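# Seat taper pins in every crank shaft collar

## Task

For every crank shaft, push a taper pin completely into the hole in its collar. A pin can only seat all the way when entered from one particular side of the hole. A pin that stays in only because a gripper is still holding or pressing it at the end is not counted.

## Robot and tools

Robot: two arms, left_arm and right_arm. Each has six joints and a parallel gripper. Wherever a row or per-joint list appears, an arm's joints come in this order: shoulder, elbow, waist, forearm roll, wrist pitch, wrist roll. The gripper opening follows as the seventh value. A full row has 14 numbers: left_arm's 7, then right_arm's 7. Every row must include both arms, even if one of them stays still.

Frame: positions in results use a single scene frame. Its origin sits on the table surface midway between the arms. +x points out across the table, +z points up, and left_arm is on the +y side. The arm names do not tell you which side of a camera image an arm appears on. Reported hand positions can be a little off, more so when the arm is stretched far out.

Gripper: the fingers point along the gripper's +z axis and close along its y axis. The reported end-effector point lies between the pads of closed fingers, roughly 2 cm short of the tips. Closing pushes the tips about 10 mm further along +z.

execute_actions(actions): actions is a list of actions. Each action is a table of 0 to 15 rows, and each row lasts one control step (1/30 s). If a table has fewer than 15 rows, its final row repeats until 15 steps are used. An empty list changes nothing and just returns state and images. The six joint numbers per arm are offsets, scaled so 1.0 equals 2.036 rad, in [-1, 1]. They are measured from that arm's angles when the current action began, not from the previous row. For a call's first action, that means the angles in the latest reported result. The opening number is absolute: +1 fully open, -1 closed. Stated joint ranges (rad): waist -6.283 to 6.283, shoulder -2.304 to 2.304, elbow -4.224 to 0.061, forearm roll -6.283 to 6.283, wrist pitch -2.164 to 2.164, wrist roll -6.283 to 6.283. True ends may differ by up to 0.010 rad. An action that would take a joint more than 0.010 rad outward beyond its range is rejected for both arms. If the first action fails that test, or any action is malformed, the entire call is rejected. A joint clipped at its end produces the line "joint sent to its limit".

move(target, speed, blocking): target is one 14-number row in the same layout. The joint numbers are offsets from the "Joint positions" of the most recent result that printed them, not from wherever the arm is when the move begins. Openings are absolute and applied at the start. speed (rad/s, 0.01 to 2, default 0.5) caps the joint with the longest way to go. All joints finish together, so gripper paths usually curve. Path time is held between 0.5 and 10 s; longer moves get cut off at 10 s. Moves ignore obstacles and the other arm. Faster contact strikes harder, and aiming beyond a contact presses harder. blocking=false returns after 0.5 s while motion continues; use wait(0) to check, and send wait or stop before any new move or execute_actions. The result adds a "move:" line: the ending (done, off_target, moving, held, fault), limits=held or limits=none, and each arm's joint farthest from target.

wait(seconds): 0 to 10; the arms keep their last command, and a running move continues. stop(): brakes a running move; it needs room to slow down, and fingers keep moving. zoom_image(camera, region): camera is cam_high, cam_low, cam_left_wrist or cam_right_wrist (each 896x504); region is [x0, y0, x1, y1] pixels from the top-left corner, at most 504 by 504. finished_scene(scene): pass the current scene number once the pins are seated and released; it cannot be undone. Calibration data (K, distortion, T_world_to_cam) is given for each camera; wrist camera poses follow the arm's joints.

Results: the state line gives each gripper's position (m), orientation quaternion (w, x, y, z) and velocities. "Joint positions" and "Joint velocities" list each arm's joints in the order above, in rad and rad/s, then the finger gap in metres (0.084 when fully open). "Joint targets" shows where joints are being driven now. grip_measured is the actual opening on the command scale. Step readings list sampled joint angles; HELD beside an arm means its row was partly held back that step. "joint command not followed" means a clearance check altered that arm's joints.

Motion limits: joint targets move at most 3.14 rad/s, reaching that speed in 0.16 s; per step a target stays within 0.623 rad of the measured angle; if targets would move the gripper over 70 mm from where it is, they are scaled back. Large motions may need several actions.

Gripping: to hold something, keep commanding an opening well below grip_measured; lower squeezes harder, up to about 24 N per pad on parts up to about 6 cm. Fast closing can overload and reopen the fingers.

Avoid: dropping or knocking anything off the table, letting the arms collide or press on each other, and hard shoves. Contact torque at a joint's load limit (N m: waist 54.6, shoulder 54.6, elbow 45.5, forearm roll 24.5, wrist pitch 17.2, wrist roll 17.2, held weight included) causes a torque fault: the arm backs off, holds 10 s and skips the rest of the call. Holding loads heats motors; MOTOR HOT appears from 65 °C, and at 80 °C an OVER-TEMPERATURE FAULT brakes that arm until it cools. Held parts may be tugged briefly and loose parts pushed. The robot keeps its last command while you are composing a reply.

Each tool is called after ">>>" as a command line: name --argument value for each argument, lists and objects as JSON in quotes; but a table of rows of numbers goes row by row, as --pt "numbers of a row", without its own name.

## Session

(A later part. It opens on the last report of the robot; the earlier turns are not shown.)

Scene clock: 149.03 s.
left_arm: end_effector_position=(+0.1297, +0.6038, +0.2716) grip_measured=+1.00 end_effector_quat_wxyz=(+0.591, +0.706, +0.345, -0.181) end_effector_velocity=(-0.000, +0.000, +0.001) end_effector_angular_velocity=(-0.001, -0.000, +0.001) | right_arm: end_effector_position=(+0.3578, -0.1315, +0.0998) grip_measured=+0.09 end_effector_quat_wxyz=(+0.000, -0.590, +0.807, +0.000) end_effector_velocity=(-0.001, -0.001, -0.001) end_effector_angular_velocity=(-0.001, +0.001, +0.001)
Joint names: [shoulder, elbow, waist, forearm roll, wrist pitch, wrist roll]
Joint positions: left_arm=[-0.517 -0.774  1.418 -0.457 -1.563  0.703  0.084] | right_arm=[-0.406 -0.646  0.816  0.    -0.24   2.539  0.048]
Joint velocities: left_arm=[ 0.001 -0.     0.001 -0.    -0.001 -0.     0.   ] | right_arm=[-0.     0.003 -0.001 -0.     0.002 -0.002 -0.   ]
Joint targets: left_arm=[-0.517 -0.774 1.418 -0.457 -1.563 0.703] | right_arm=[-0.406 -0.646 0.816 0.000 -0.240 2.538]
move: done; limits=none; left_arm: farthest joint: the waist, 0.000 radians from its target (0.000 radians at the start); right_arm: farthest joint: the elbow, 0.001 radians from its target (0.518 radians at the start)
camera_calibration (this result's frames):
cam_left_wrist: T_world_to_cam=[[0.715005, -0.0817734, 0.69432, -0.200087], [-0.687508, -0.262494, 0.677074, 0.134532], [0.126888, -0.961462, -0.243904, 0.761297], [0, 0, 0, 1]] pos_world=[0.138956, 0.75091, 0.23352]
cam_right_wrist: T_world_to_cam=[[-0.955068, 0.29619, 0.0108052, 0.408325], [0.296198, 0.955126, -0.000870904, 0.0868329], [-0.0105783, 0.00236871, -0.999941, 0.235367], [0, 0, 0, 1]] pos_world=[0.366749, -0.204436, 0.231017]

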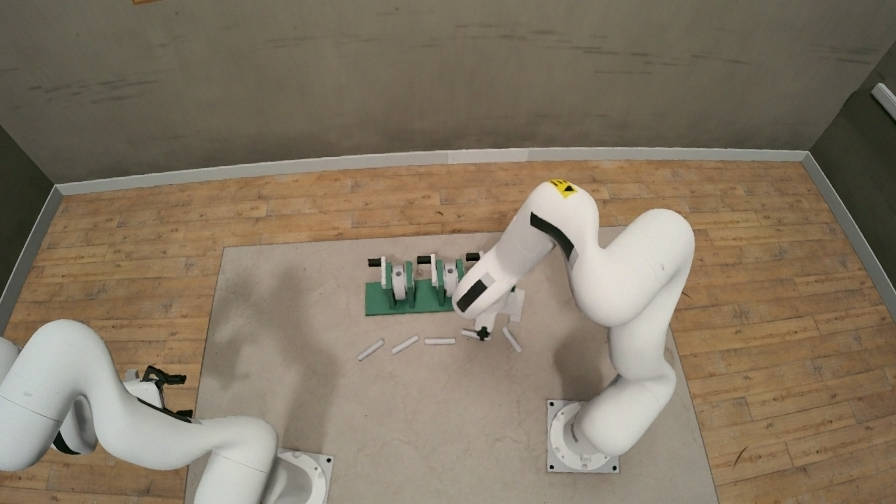

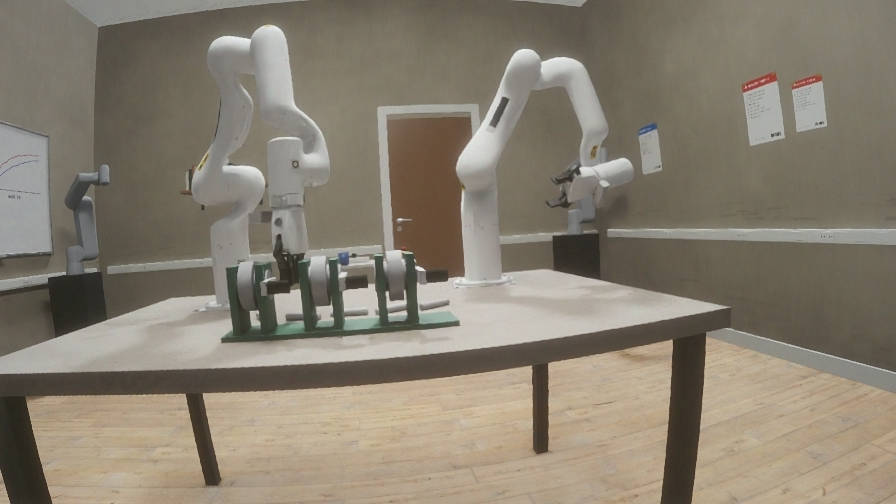

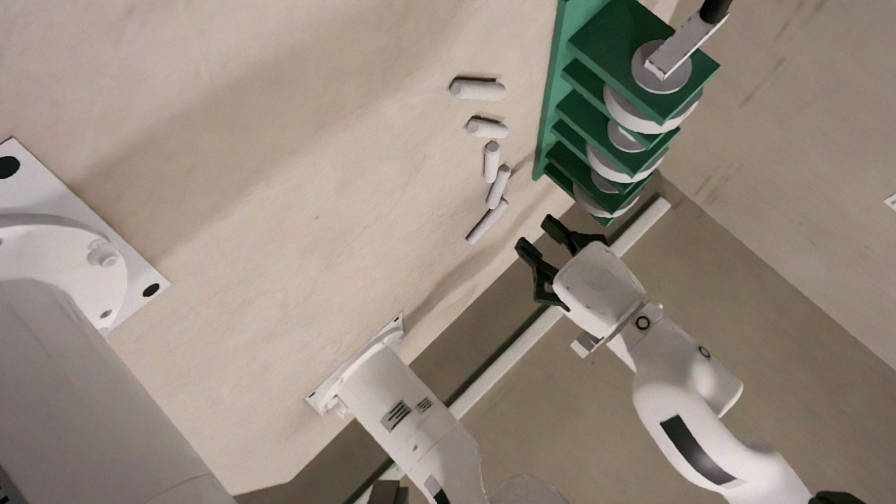

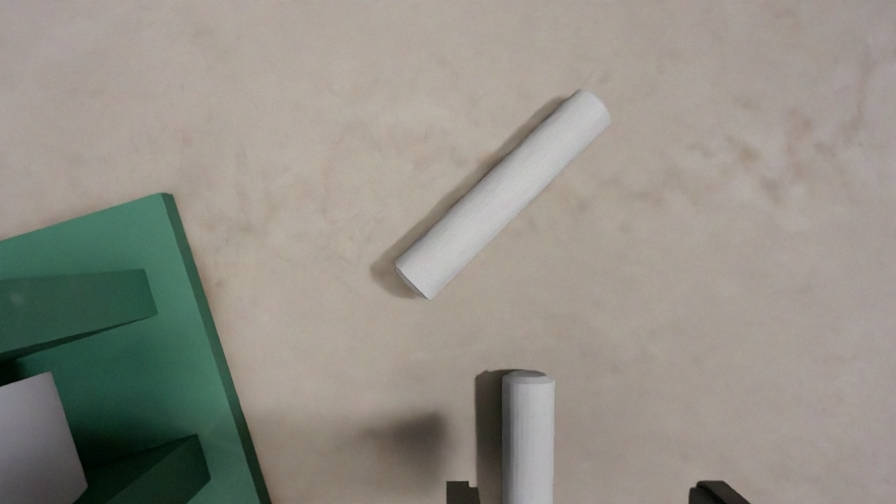

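>>> move --target '[0,0,0,0,0,0,1,0.0326,0.0522,-0.0835,0,0.0196,-0.6,0.1]' --speed 1.2

>>> move --target '[0,0,0,0,0,0,1,0,0,0,0,0,-0.634,0.1]' --speed 1.2

>>> move --target '[0,0,0,0,0,0,1,-0.1142,-0.0165,0,0,0.0977,0,0.1]' --speed 0.25

Scene clock: 178.83 s.
left_arm: end_effector_position=(+0.1297, +0.6038, +0.2716) grip_measured=+1.00 end_effector_quat_wxyz=(+0.591, +0.706, +0.345, -0.181) end_effector_velocity=(-0.000, +0.000, +0.000) end_effector_angular_velocity=(-0.001, -0.000, +0.001) | right_arm: end_effector_position=(+0.3601, -0.2072, +0.0997) grip_measured=+0.09 end_effector_quat_wxyz=(-0.000, +0.916, -0.402, +0.000) end_effector_velocity=(-0.000, -0.001, -0.000) end_effector_angular_velocity=(-0.001, +0.001, +0.001)
Joint names: [shoulder, elbow, waist, forearm roll, wrist pitch, wrist roll]
Joint positions: left_arm=[-0.517 -0.774  1.418 -0.457 -1.563  0.703  0.084] | right_arm=[-0.34  -0.54   0.646  0.    -0.2    1.318  0.048]
Joint velocities: left_arm=[-0.001 -0.     0.    -0.    -0.001  0.     0.   ] | right_arm=[ 0.     0.001 -0.001 -0.    -0.001 -0.002  0.   ]
Joint targets: left_arm=[-0.517 -0.774 1.418 -0.457 -1.563 0.703] | right_arm=[-0.340 -0.540 0.646 0.000 -0.200 1.317]
move: done; limits=none; left_arm: farthest joint: the waist, 0.000 radians from its target (0.000 radians at the start); right_arm: farthest joint: the waist, 0.000 radians from its target (0.170 radians at the start)
camera_calibration (this result's frames):
cam_left_wrist: T_world_to_cam=[[0.715005, -0.0817734, 0.69432, -0.200087], [-0.687508, -0.262494, 0.677075, 0.134533], [0.126888, -0.961462, -0.243904, 0.761297], [0, 0, 0, 1]] pos_world=[0.138956, 0.75091, 0.23352]
cam_right_wrist: T_world_to_cam=[[-0.73127, -0.682006, 0.0105954, 0.149731], [-0.682054, 0.7313, -0.00138581, 0.46436], [-0.0068033, -0.00824005, -0.999943, 0.23188], [0, 0, 0, 1]] pos_world=[0.42779, -0.235559, 0.230924]

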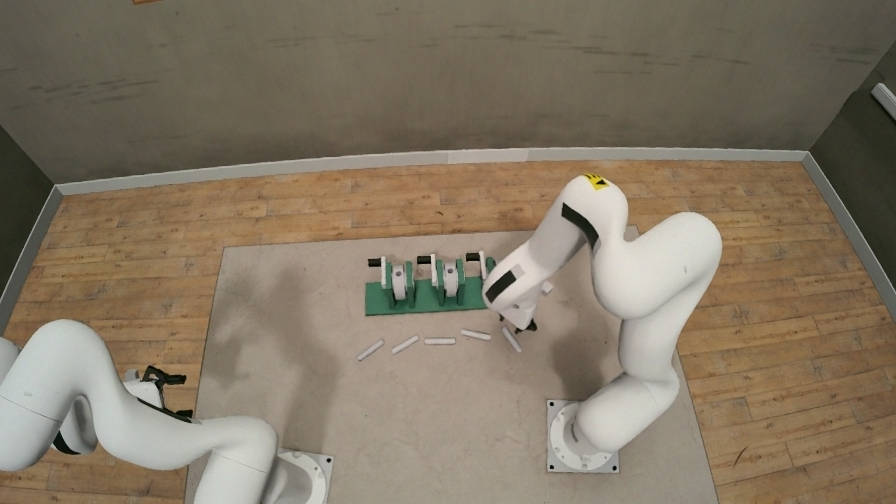

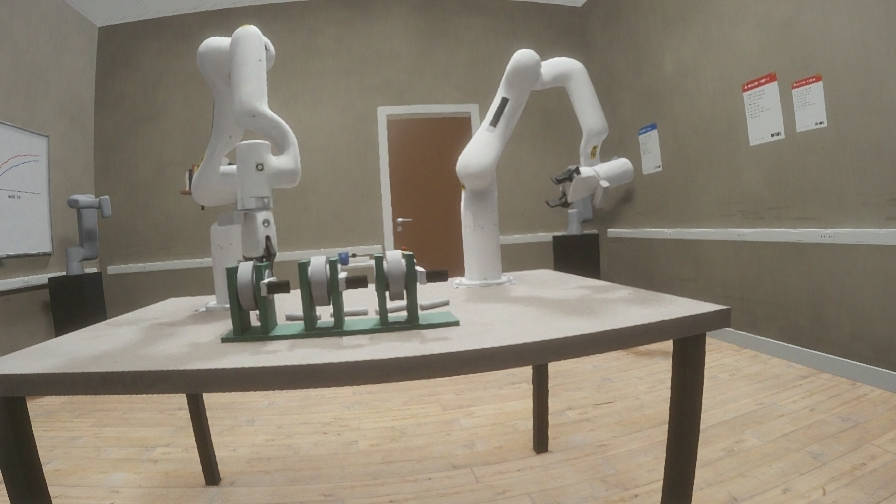

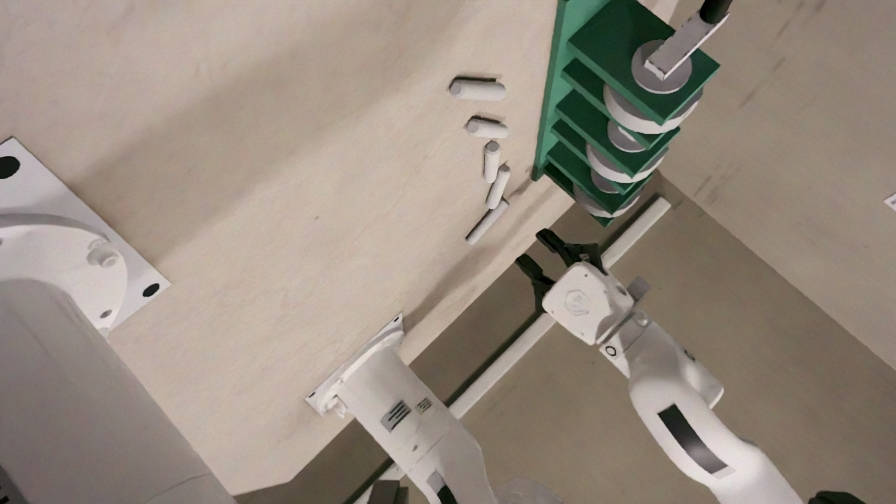

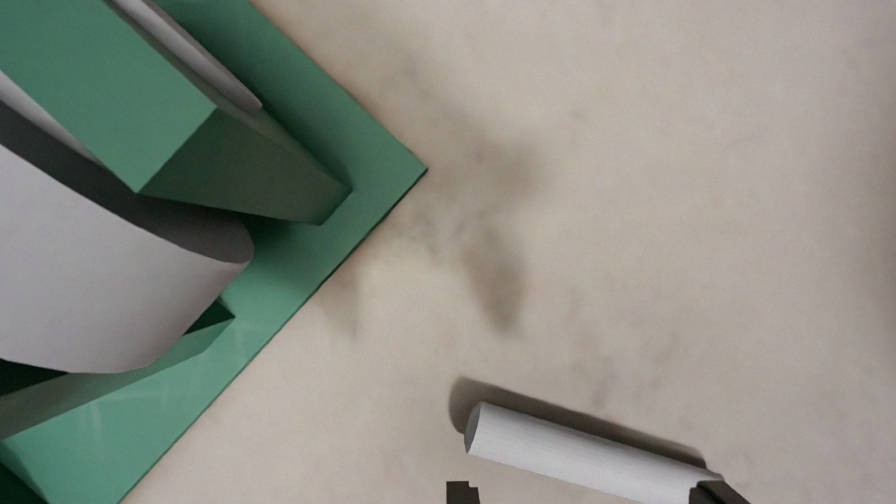

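Scene clock: 180.50 s.
left_arm: end_effector_position=(+0.1297, +0.6038, +0.2716) grip_measured=+1.00 end_effector_quat_wxyz=(+0.591, +0.706, +0.345, -0.181) end_effector_velocity=(+0.000, -0.000, -0.000) end_effector_angular_velocity=(+0.000, +0.000, -0.002) | right_arm: end_effector_position=(+0.3601, -0.2072, +0.0997) grip_measured=+0.09 end_effector_quat_wxyz=(-0.000, +0.973, +0.229, +0.000) end_effector_velocity=(+0.001, +0.000, +0.000) end_effector_angular_velocity=(+0.001, -0.002, +0.001)
Joint names: [shoulder, elbow, waist, forearm roll, wrist pitch, wrist roll]
Joint positions: left_arm=[-0.517 -0.774  1.418 -0.457 -1.563  0.703  0.084] | right_arm=[-0.34  -0.54   0.646  0.    -0.2    0.027  0.048]
Joint velocities: left_arm=[ 0.     0.    -0.001  0.     0.    -0.     0.   ] | right_arm=[ 0.    -0.001 -0.001 -0.     0.001 -0.001 -0.   ]
Joint targets: left_arm=[-0.517 -0.774 1.418 -0.457 -1.563 0.703] | right_arm=[-0.340 -0.540 0.646 0.000 -0.200 0.027]
move: done; limits=none; left_arm: farthest joint: the waist, 0.000 radians from its target (0.000 radians at the start); right_arm: farthest joint: the waist, 0.000 radians from its target (0.000 radians at the start)
camera_calibration (this result's frames):
cam_left_wrist: T_world_to_cam=[[0.715005, -0.0817735, 0.69432, -0.200087], [-0.687508, -0.262494, 0.677075, 0.134532], [0.126888, -0.961462, -0.243904, 0.761297], [0, 0, 0, 1]] pos_world=[0.138956, 0.75091, 0.23352]
cam_right_wrist: T_world_to_cam=[[0.452958, -0.891463, 0.0110754, -0.320155], [-0.891508, -0.453002, -0.00175161, 0.294489], [0.0065787, -0.00908044, -0.999937, 0.226887], [0, 0, 0, 1]] pos_world=[0.406063, -0.149942, 0.230934]

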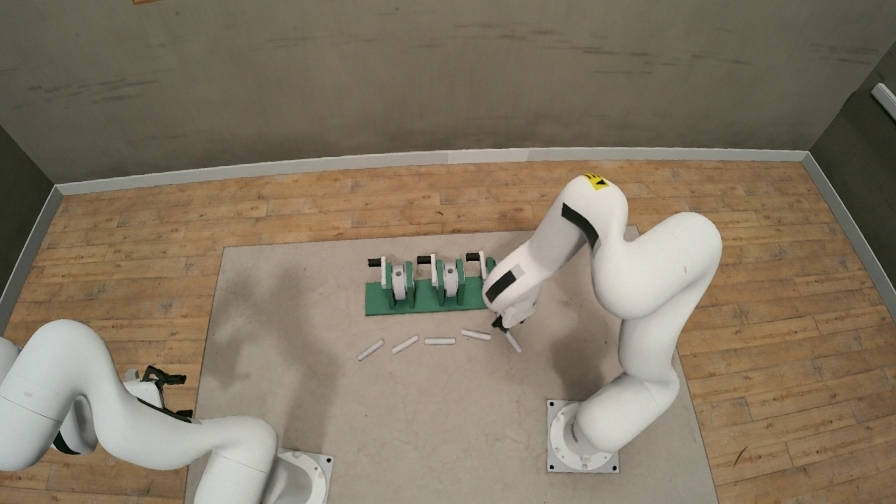

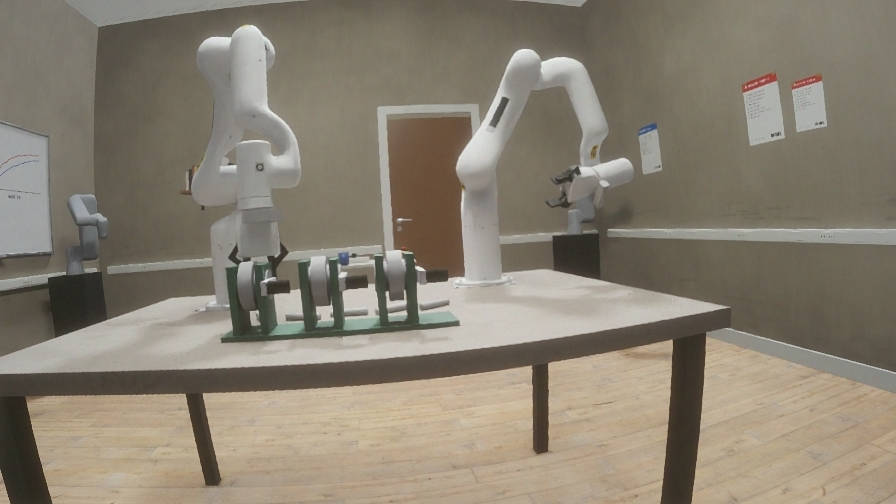

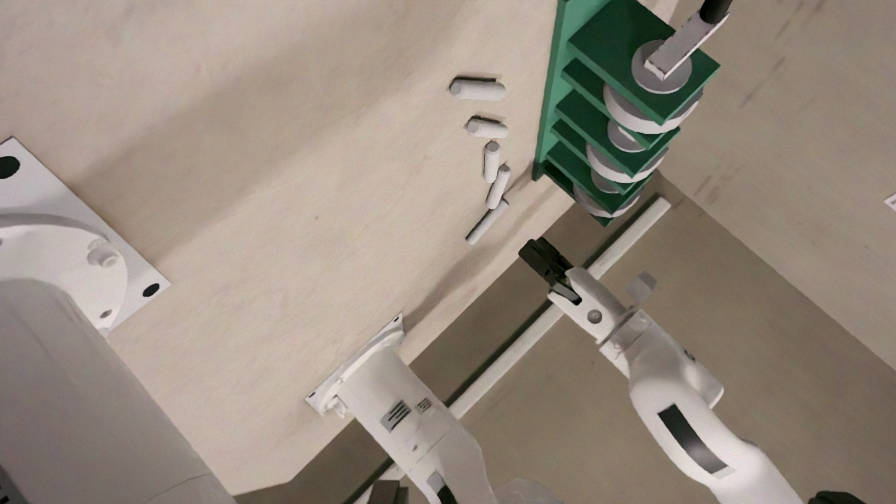

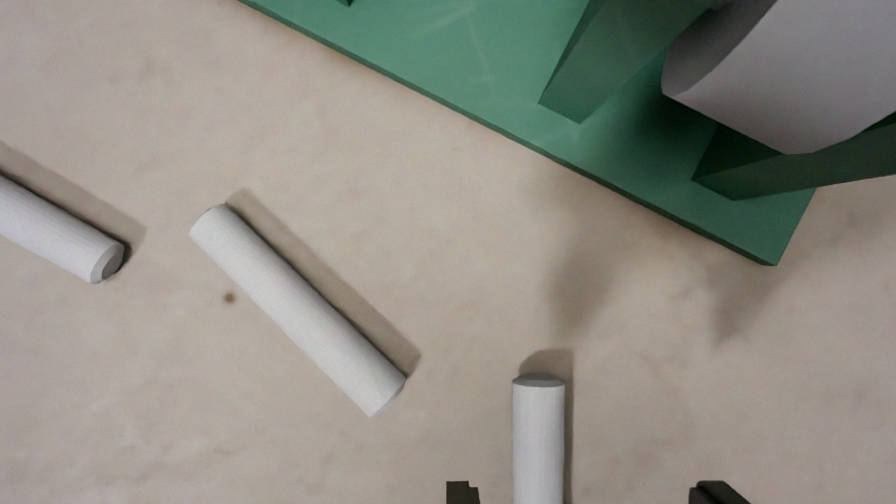

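Scene clock: 181.80 s.
left_arm: end_effector_position=(+0.1297, +0.6038, +0.2716) grip_measured=+1.00 end_effector_quat_wxyz=(+0.591, +0.706, +0.345, -0.181) end_effector_velocity=(-0.000, -0.000, -0.000) end_effector_angular_velocity=(-0.000, +0.001, -0.001) | right_arm: end_effector_position=(+0.3603, -0.2071, +0.0218) grip_measured=+0.09 end_effector_quat_wxyz=(-0.000, +0.973, +0.229, +0.000) end_effector_velocity=(-0.000, -0.000, -0.001) end_effector_angular_velocity=(-0.000, +0.001, +0.001)
Joint names: [shoulder, elbow, waist, forearm roll, wrist pitch, wrist roll]
Joint positions: left_arm=[-0.517 -0.774  1.418 -0.457 -1.563  0.703  0.084] | right_arm=[-0.572 -0.574  0.646  0.    -0.001  0.027  0.048]
Joint velocities: left_arm=[-0.001  0.    -0.     0.001  0.001  0.     0.   ] | right_arm=[-0.002 -0.    -0.001 -0.001  0.001 -0.001 -0.   ]
Joint targets: left_arm=[-0.517 -0.774 1.418 -0.457 -1.563 0.703] | right_arm=[-0.572 -0.574 0.646 0.000 -0.001 0.027]
move: done; limits=none; left_arm: farthest joint: the waist, 0.000 radians from its target (0.000 radians at the start); right_arm: farthest joint: the shoulder, 0.001 radians from its target (0.233 radians at the start)
camera_calibration (this result's frames):
cam_left_wrist: T_world_to_cam=[[0.715005, -0.0817735, 0.69432, -0.200087], [-0.687508, -0.262494, 0.677075, 0.134533], [0.126888, -0.961462, -0.243904, 0.761297], [0, 0, 0, 1]] pos_world=[0.138956, 0.75091, 0.23352]
cam_right_wrist: T_world_to_cam=[[0.452957, -0.891464, 0.0110719, -0.319288], [-0.891506, -0.453004, -0.00210305, 0.294583], [0.00689043, -0.0089181, -0.999936, 0.148953], [0, 0, 0, 1]] pos_world=[0.406219, -0.149858, 0.153098]

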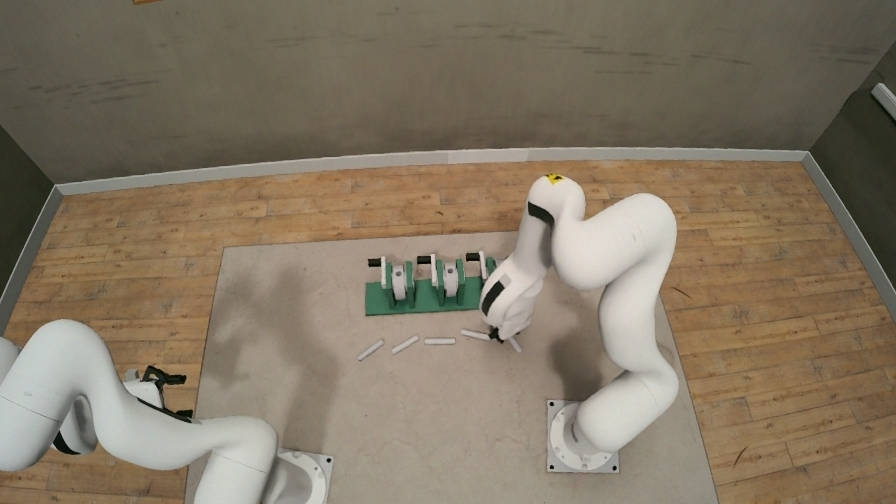

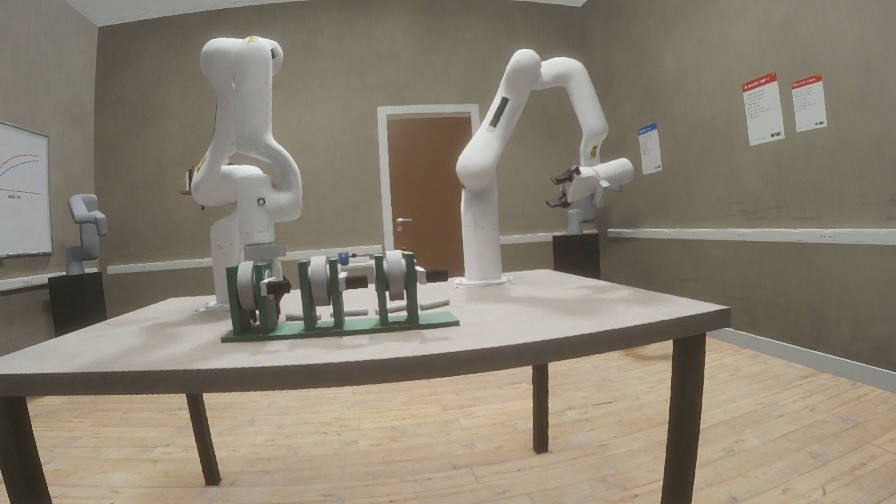

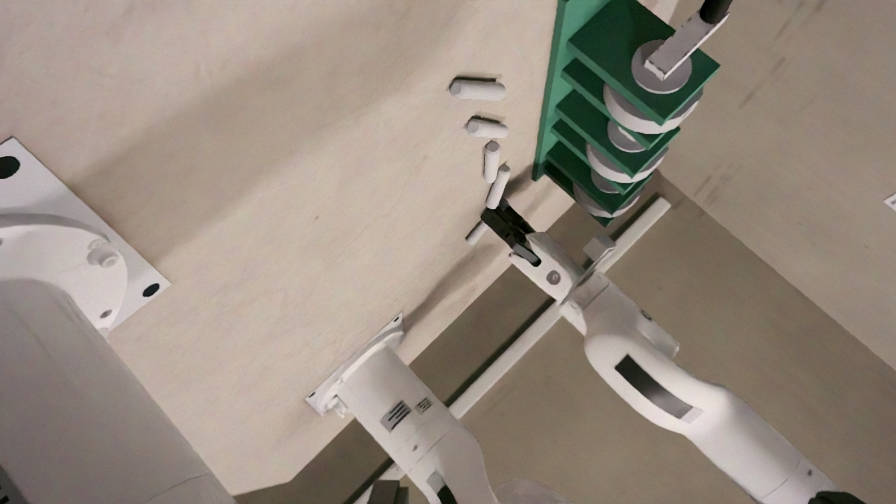

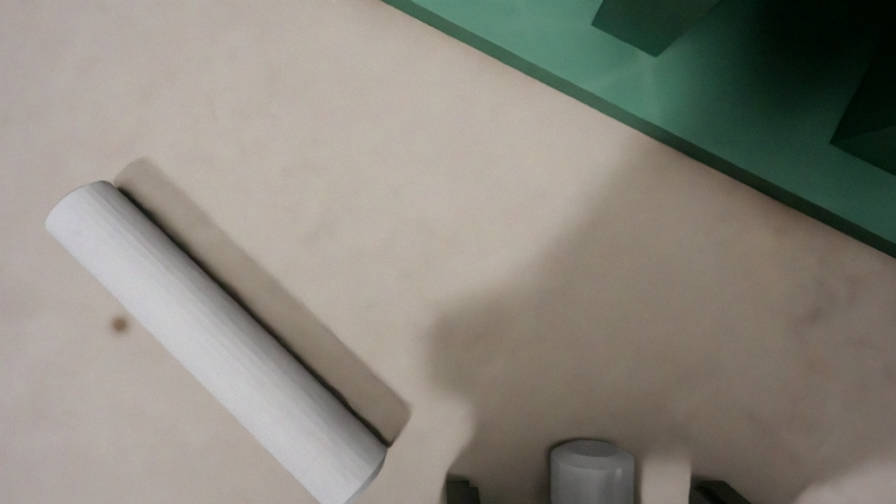

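>>> execute_actions --actions '[[[0,0,0,0,0,0,1,0,0,0,0,0,0,-0.3]],[[0,0,0,0,0,0,1,0,0,0,0,0,0,-0.6]],[[0,0,0,0,0,0,1,0,0,0,0,0,0,-1]]]'

>>> move --target '[0,0,0,0,0,0,1,0.1142,0.0165,0,0,-0.0977,0,-1]' --speed 0.4

Scene clock: 194.10 s.
left_arm: end_effector_position=(+0.1297, +0.6038, +0.2716) grip_measured=+1.00 end_effector_quat_wxyz=(+0.591, +0.706, +0.345, -0.181) end_effector_velocity=(+0.000, -0.000, +0.000) end_effector_angular_velocity=(-0.001, -0.000, +0.000) | right_arm: end_effector_position=(+0.3603, -0.2070, +0.0218) grip_measured=-0.62 end_effector_quat_wxyz=(-0.000, +0.973, +0.229, +0.000) end_effector_velocity=(-0.002, -0.001, -0.001) end_effector_angular_velocity=(-0.003, +0.005, +0.001)
Joint names: [shoulder, elbow, waist, forearm roll, wrist pitch, wrist roll]
Joint positions: left_arm=[-0.517 -0.774  1.418 -0.457 -1.563  0.703  0.084] | right_arm=[-0.572 -0.574  0.646  0.    -0.001  0.027  0.017]
Joint velocities: left_arm=[-0.     0.    -0.001 -0.001 -0.    -0.     0.   ] | right_arm=[-0.002  0.001  0.001 -0.    -0.002 -0.     0.   ]
Joint targets: left_arm=[-0.517 -0.774 1.418 -0.457 -1.563 0.703] | right_arm=[-0.572 -0.574 0.646 0.000 -0.001 0.027]
Step readings (joint positions; steps 1 to 15: 1st action; 16 to 30: 2nd action; 31 to 45: 3rd action):
0: left_arm=[-0.517 -0.774 1.418 -0.457 -1.563 0.703] | right_arm=[-0.572 -0.574 0.646 0.000 -0.001 0.027]
1: left_arm=[-0.517 -0.774 1.418 -0.457 -1.563 0.703] | right_arm=[-0.572 -0.574 0.646 0.000 -0.001 0.027]
2: left_arm=[-0.517 -0.774 1.418 -0.457 -1.563 0.703] | right_arm=[-0.572 -0.574 0.646 0.000 -0.001 0.027]
4: left_arm=[-0.517 -0.774 1.418 -0.457 -1.563 0.703] | right_arm=[-0.572 -0.574 0.646 0.000 -0.001 0.027]
8: left_arm=[-0.517 -0.774 1.418 -0.457 -1.563 0.703] | right_arm=[-0.572 -0.574 0.646 0.000 -0.001 0.027]
15: left_arm=[-0.517 -0.774 1.418 -0.457 -1.563 0.703] | right_arm=[-0.572 -0.574 0.646 0.000 -0.001 0.027]
16: left_arm=[-0.517 -0.774 1.418 -0.457 -1.563 0.703] | right_arm=[-0.572 -0.574 0.646 0.000 -0.001 0.027]
17: left_arm=[-0.517 -0.774 1.418 -0.457 -1.563 0.703] | right_arm=[-0.572 -0.574 0.646 0.000 -0.001 0.027]
19: left_arm=[-0.517 -0.774 1.418 -0.457 -1.563 0.703] | right_arm=[-0.572 -0.574 0.646 0.000 -0.001 0.027]
23: left_arm=[-0.517 -0.774 1.418 -0.457 -1.563 0.703] | right_arm=[-0.572 -0.574 0.646 0.000 -0.001 0.027]
30: left_arm=[-0.517 -0.774 1.418 -0.457 -1.563 0.703] | right_arm=[-0.572 -0.574 0.646 0.000 -0.001 0.027]
31: left_arm=[-0.517 -0.774 1.418 -0.457 -1.563 0.703] | right_arm=[-0.572 -0.574 0.646 0.000 -0.001 0.027]
32: left_arm=[-0.517 -0.774 1.418 -0.457 -1.563 0.703] | right_arm=[-0.572 -0.574 0.646 0.000 -0.001 0.027]
34: left_arm=[-0.517 -0.774 1.418 -0.457 -1.563 0.703] | right_arm=[-0.572 -0.574 0.646 0.000 -0.001 0.027]
38: left_arm=[-0.517 -0.774 1.418 -0.457 -1.563 0.703] | right_arm=[-0.572 -0.574 0.646 0.000 -0.001 0.027]
45: Joint positions above
camera_calibration (this result's frames):
cam_left_wrist: T_world_to_cam=[[0.715005, -0.0817734, 0.69432, -0.200087], [-0.687508, -0.262494, 0.677075, 0.134532], [0.126888, -0.961462, -0.243904, 0.761297], [0, 0, 0, 1]] pos_world=[0.138956, 0.75091, 0.23352]
cam_right_wrist: T_world_to_cam=[[0.452953, -0.891466, 0.0110717, -0.319288], [-0.891508, -0.453001, -0.00211542, 0.294593], [0.00690131, -0.0089123, -0.999936, 0.148959], [0, 0, 0, 1]] pos_world=[0.406227, -0.149855, 0.153108]

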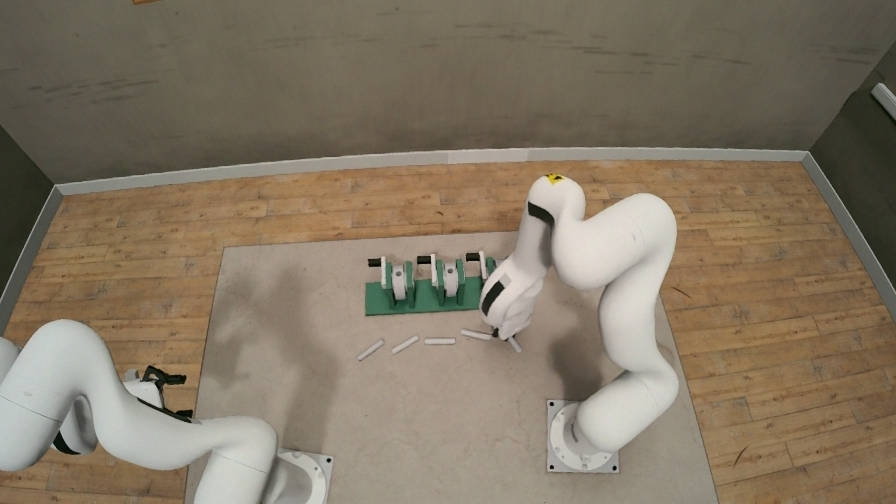

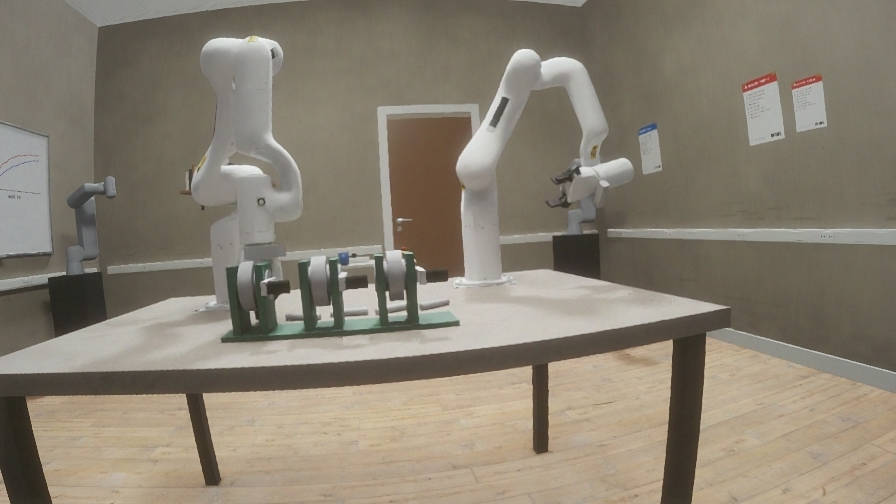

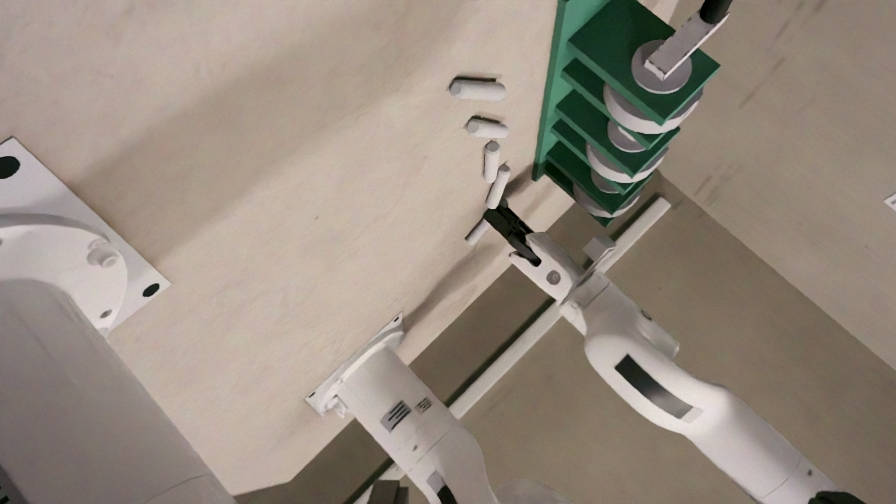

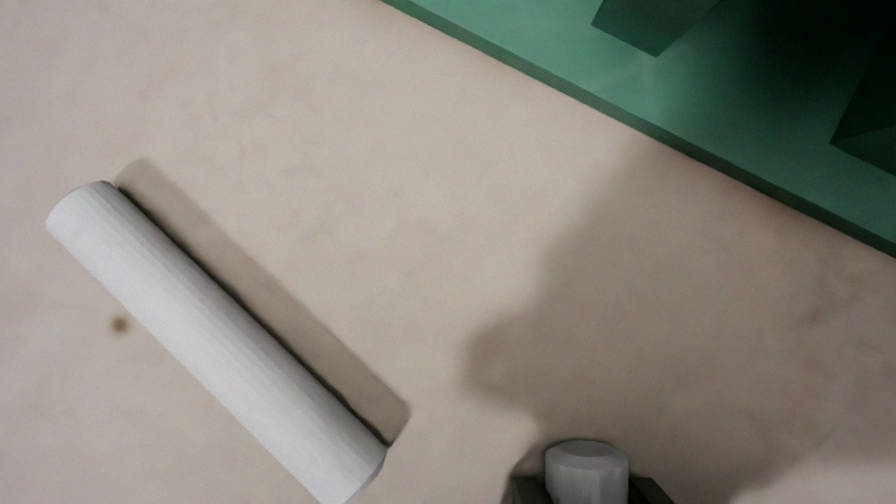

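Scene clock: 195.07 s.
left_arm: end_effector_position=(+0.1297, +0.6038, +0.2716) grip_measured=+1.00 end_effector_quat_wxyz=(+0.591, +0.706, +0.345, -0.181) end_effector_velocity=(-0.000, -0.001, +0.000) end_effector_angular_velocity=(-0.003, +0.001, -0.003) | right_arm: end_effector_position=(+0.3601, -0.2072, +0.0996) grip_measured=-0.62 end_effector_quat_wxyz=(-0.000, +0.973, +0.229, +0.000) end_effector_velocity=(+0.000, +0.000, +0.001) end_effector_angular_velocity=(+0.000, -0.000, +0.000)
Joint names: [shoulder, elbow, waist, forearm roll, wrist pitch, wrist roll]
Joint positions: left_arm=[-0.517 -0.774  1.418 -0.457 -1.563  0.703  0.084] | right_arm=[-0.34  -0.54   0.646  0.    -0.2    0.027  0.017]
Joint velocities: left_arm=[-0.001  0.    -0.001  0.001 -0.002 -0.     0.   ] | right_arm=[ 0.002 -0.001 -0.    -0.    -0.003 -0.     0.   ]
Joint targets: left_arm=[-0.517 -0.774 1.418 -0.457 -1.563 0.703] | right_arm=[-0.339 -0.540 0.646 0.000 -0.200 0.027]
move: done; limits=none; left_arm: farthest joint: the waist, 0.000 radians from its target (0.000 radians at the start); right_arm: farthest joint: the waist, 0.000 radians from its target (0.000 radians at the start)
camera_calibration (this result's frames):
cam_left_wrist: T_world_to_cam=[[0.715005, -0.0817735, 0.69432, -0.200087], [-0.687508, -0.262494, 0.677075, 0.134532], [0.126888, -0.961462, -0.243904, 0.761297], [0, 0, 0, 1]] pos_world=[0.138956, 0.75091, 0.23352]
cam_right_wrist: T_world_to_cam=[[0.452955, -0.891464, 0.0110789, -0.320156], [-0.89151, -0.452998, -0.00158117, 0.294415], [0.00642828, -0.00916075, -0.999937, 0.226857], [0, 0, 0, 1]] pos_world=[0.406032, -0.14996, 0.230855]

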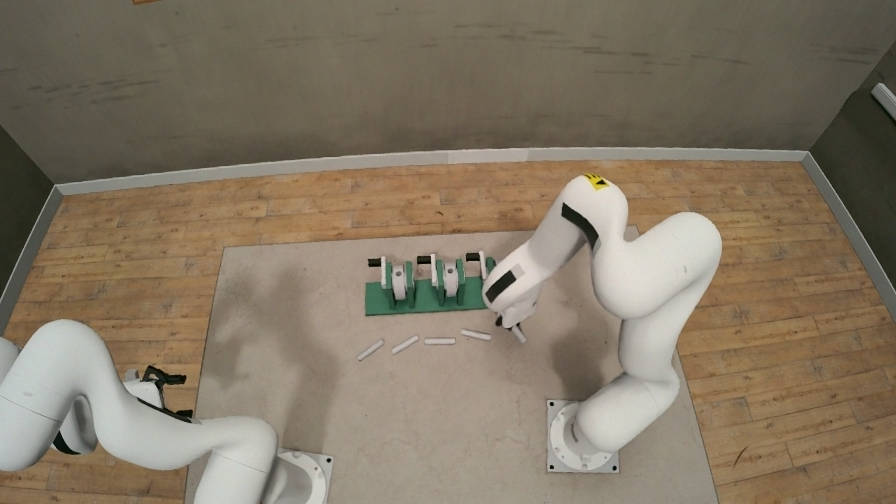

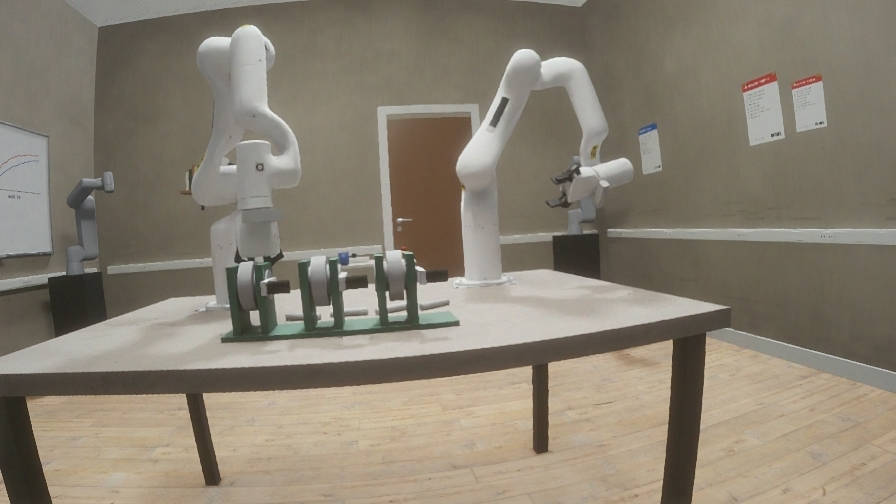

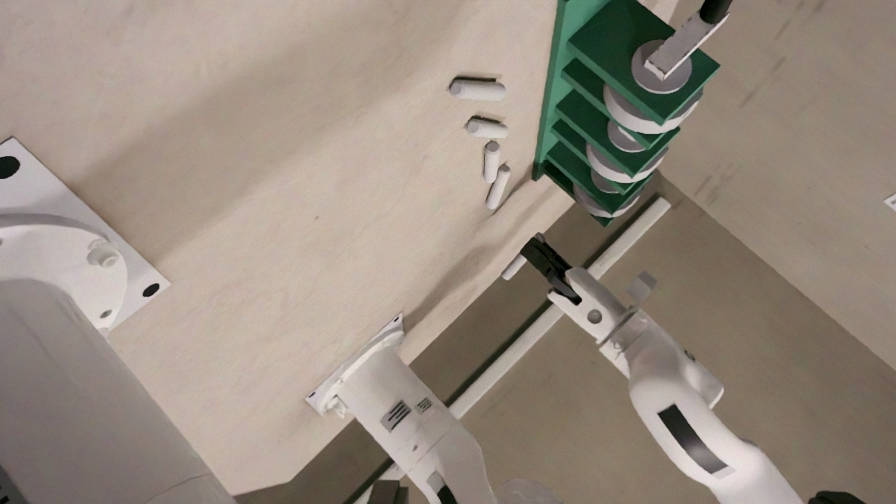

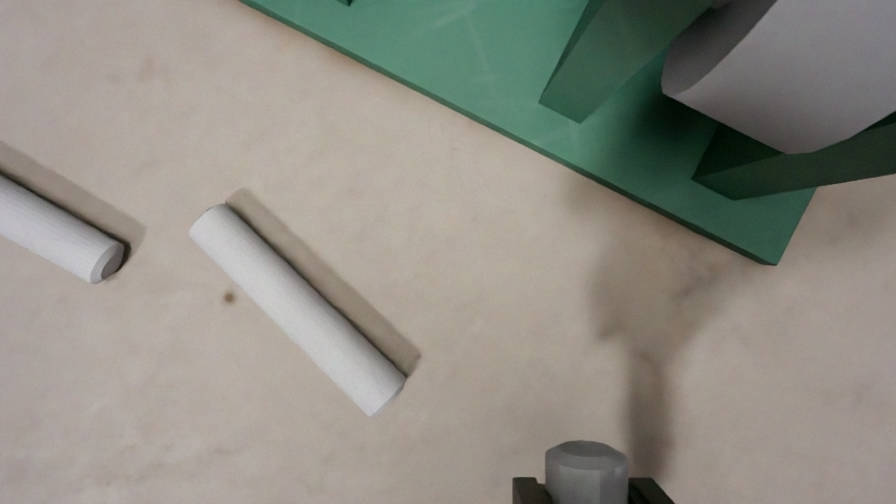

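>>> move --target '[-0.0999,-0.3618,-0.7947,0.2245,0.3795,0.25,0.2,0.05,0,-0.25,0,-0.05,0,-1]' --speed 0.9

Scene clock: 235.10 s.
left_arm: end_effector_position=(+0.5778, +0.1805, +0.2194) grip_measured=+0.19 end_effector_quat_wxyz=(+0.000, +0.707, -0.707, -0.000) end_effector_velocity=(-0.000, -0.005, +0.001) end_effector_angular_velocity=(-0.001, -0.004, -0.009) | right_arm: end_effector_position=(+0.4031, -0.3843, +0.1365) grip_measured=-0.62 end_effector_quat_wxyz=(-0.000, +1.000, -0.023, +0.001) end_effector_velocity=(+0.010, -0.001, +0.002) end_effector_angular_velocity=(-0.000, -0.028, -0.001)
Joint names: [shoulder, elbow, waist, forearm roll, wrist pitch, wrist roll]
Joint positions: left_arm=[-0.72  -1.51  -0.198  0.    -0.791  1.212  0.052] | right_arm=[-0.238 -0.54   0.138  0.    -0.301  0.027  0.017]
Joint velocities: left_arm=[ 0.    -0.003 -0.007  0.001  0.001  0.001  0.   ] | right_arm=[-0.001 -0.008 -0.001  0.     0.021  0.    -0.   ]
Joint targets: left_arm=[-0.720 -1.511 -0.200 0.000 -0.790 1.212] | right_arm=[-0.238 -0.540 0.137 0.000 -0.302 0.027]
move: done; limits=none; left_arm: farthest joint: the waist, 0.001 radians from its target (1.618 radians at the start); right_arm: farthest joint: the waist, 0.001 radians from its target (0.509 radians at the start)
camera_calibration (this result's frames):
cam_left_wrist: T_world_to_cam=[[-0.99963, -0.0142236, -0.023183, 0.617025], [-0.0145342, 0.999806, 0.0132853, -0.104216], [0.0229895, 0.0136173, -0.999643, 0.334579], [0, 0, 0, 1]] pos_world=[0.60759, 0.108416, 0.350148]
cam_right_wrist: T_world_to_cam=[[-0.0385704, -0.999195, 0.0110543, -0.341169], [-0.999253, 0.0385424, -0.00273736, 0.485085], [0.0023091, -0.0111516, -0.999935, 0.262724], [0, 0, 0, 1]] pos_world=[0.470957, -0.356661, 0.267806]

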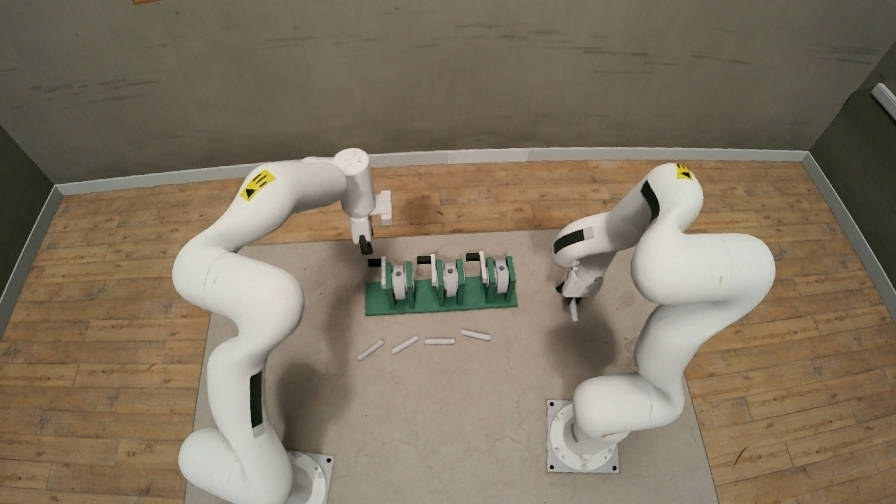

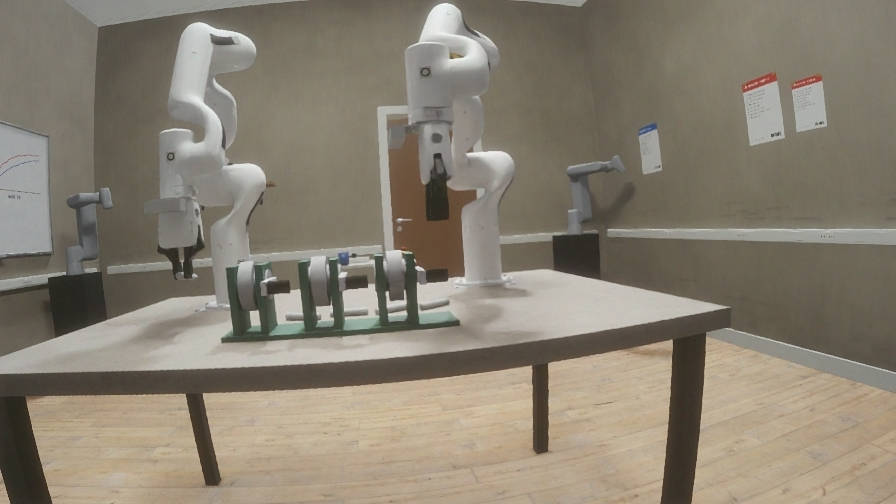

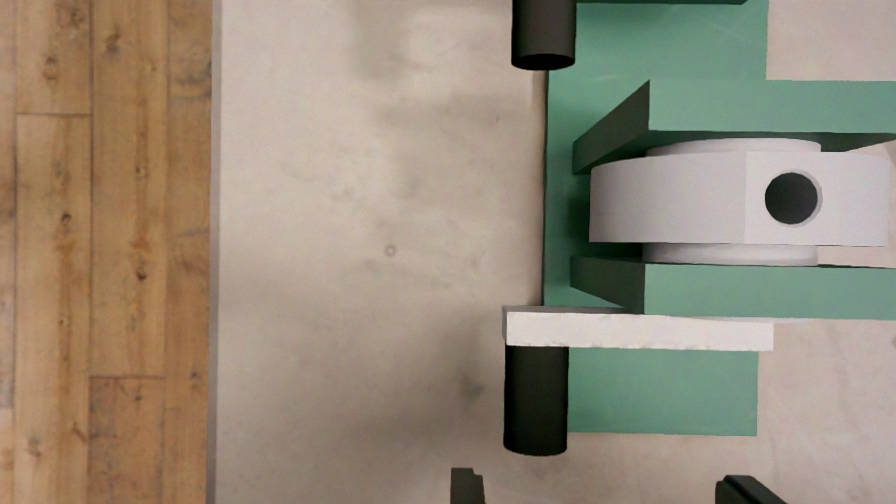

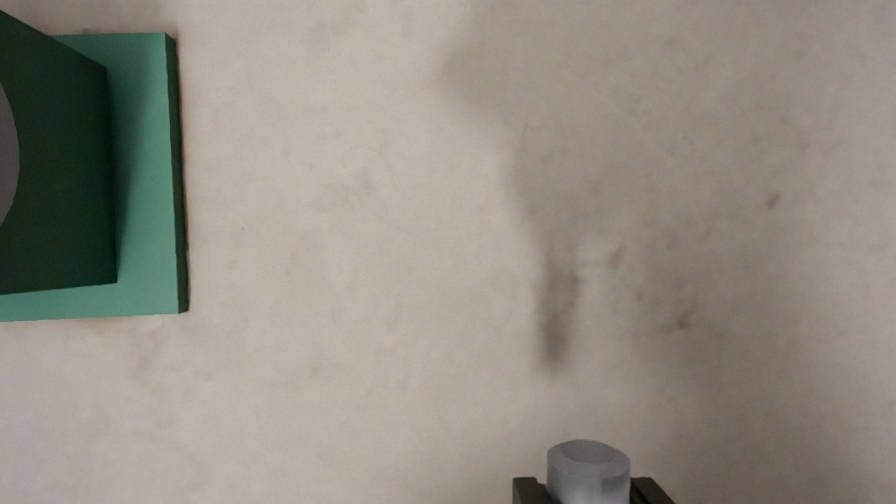

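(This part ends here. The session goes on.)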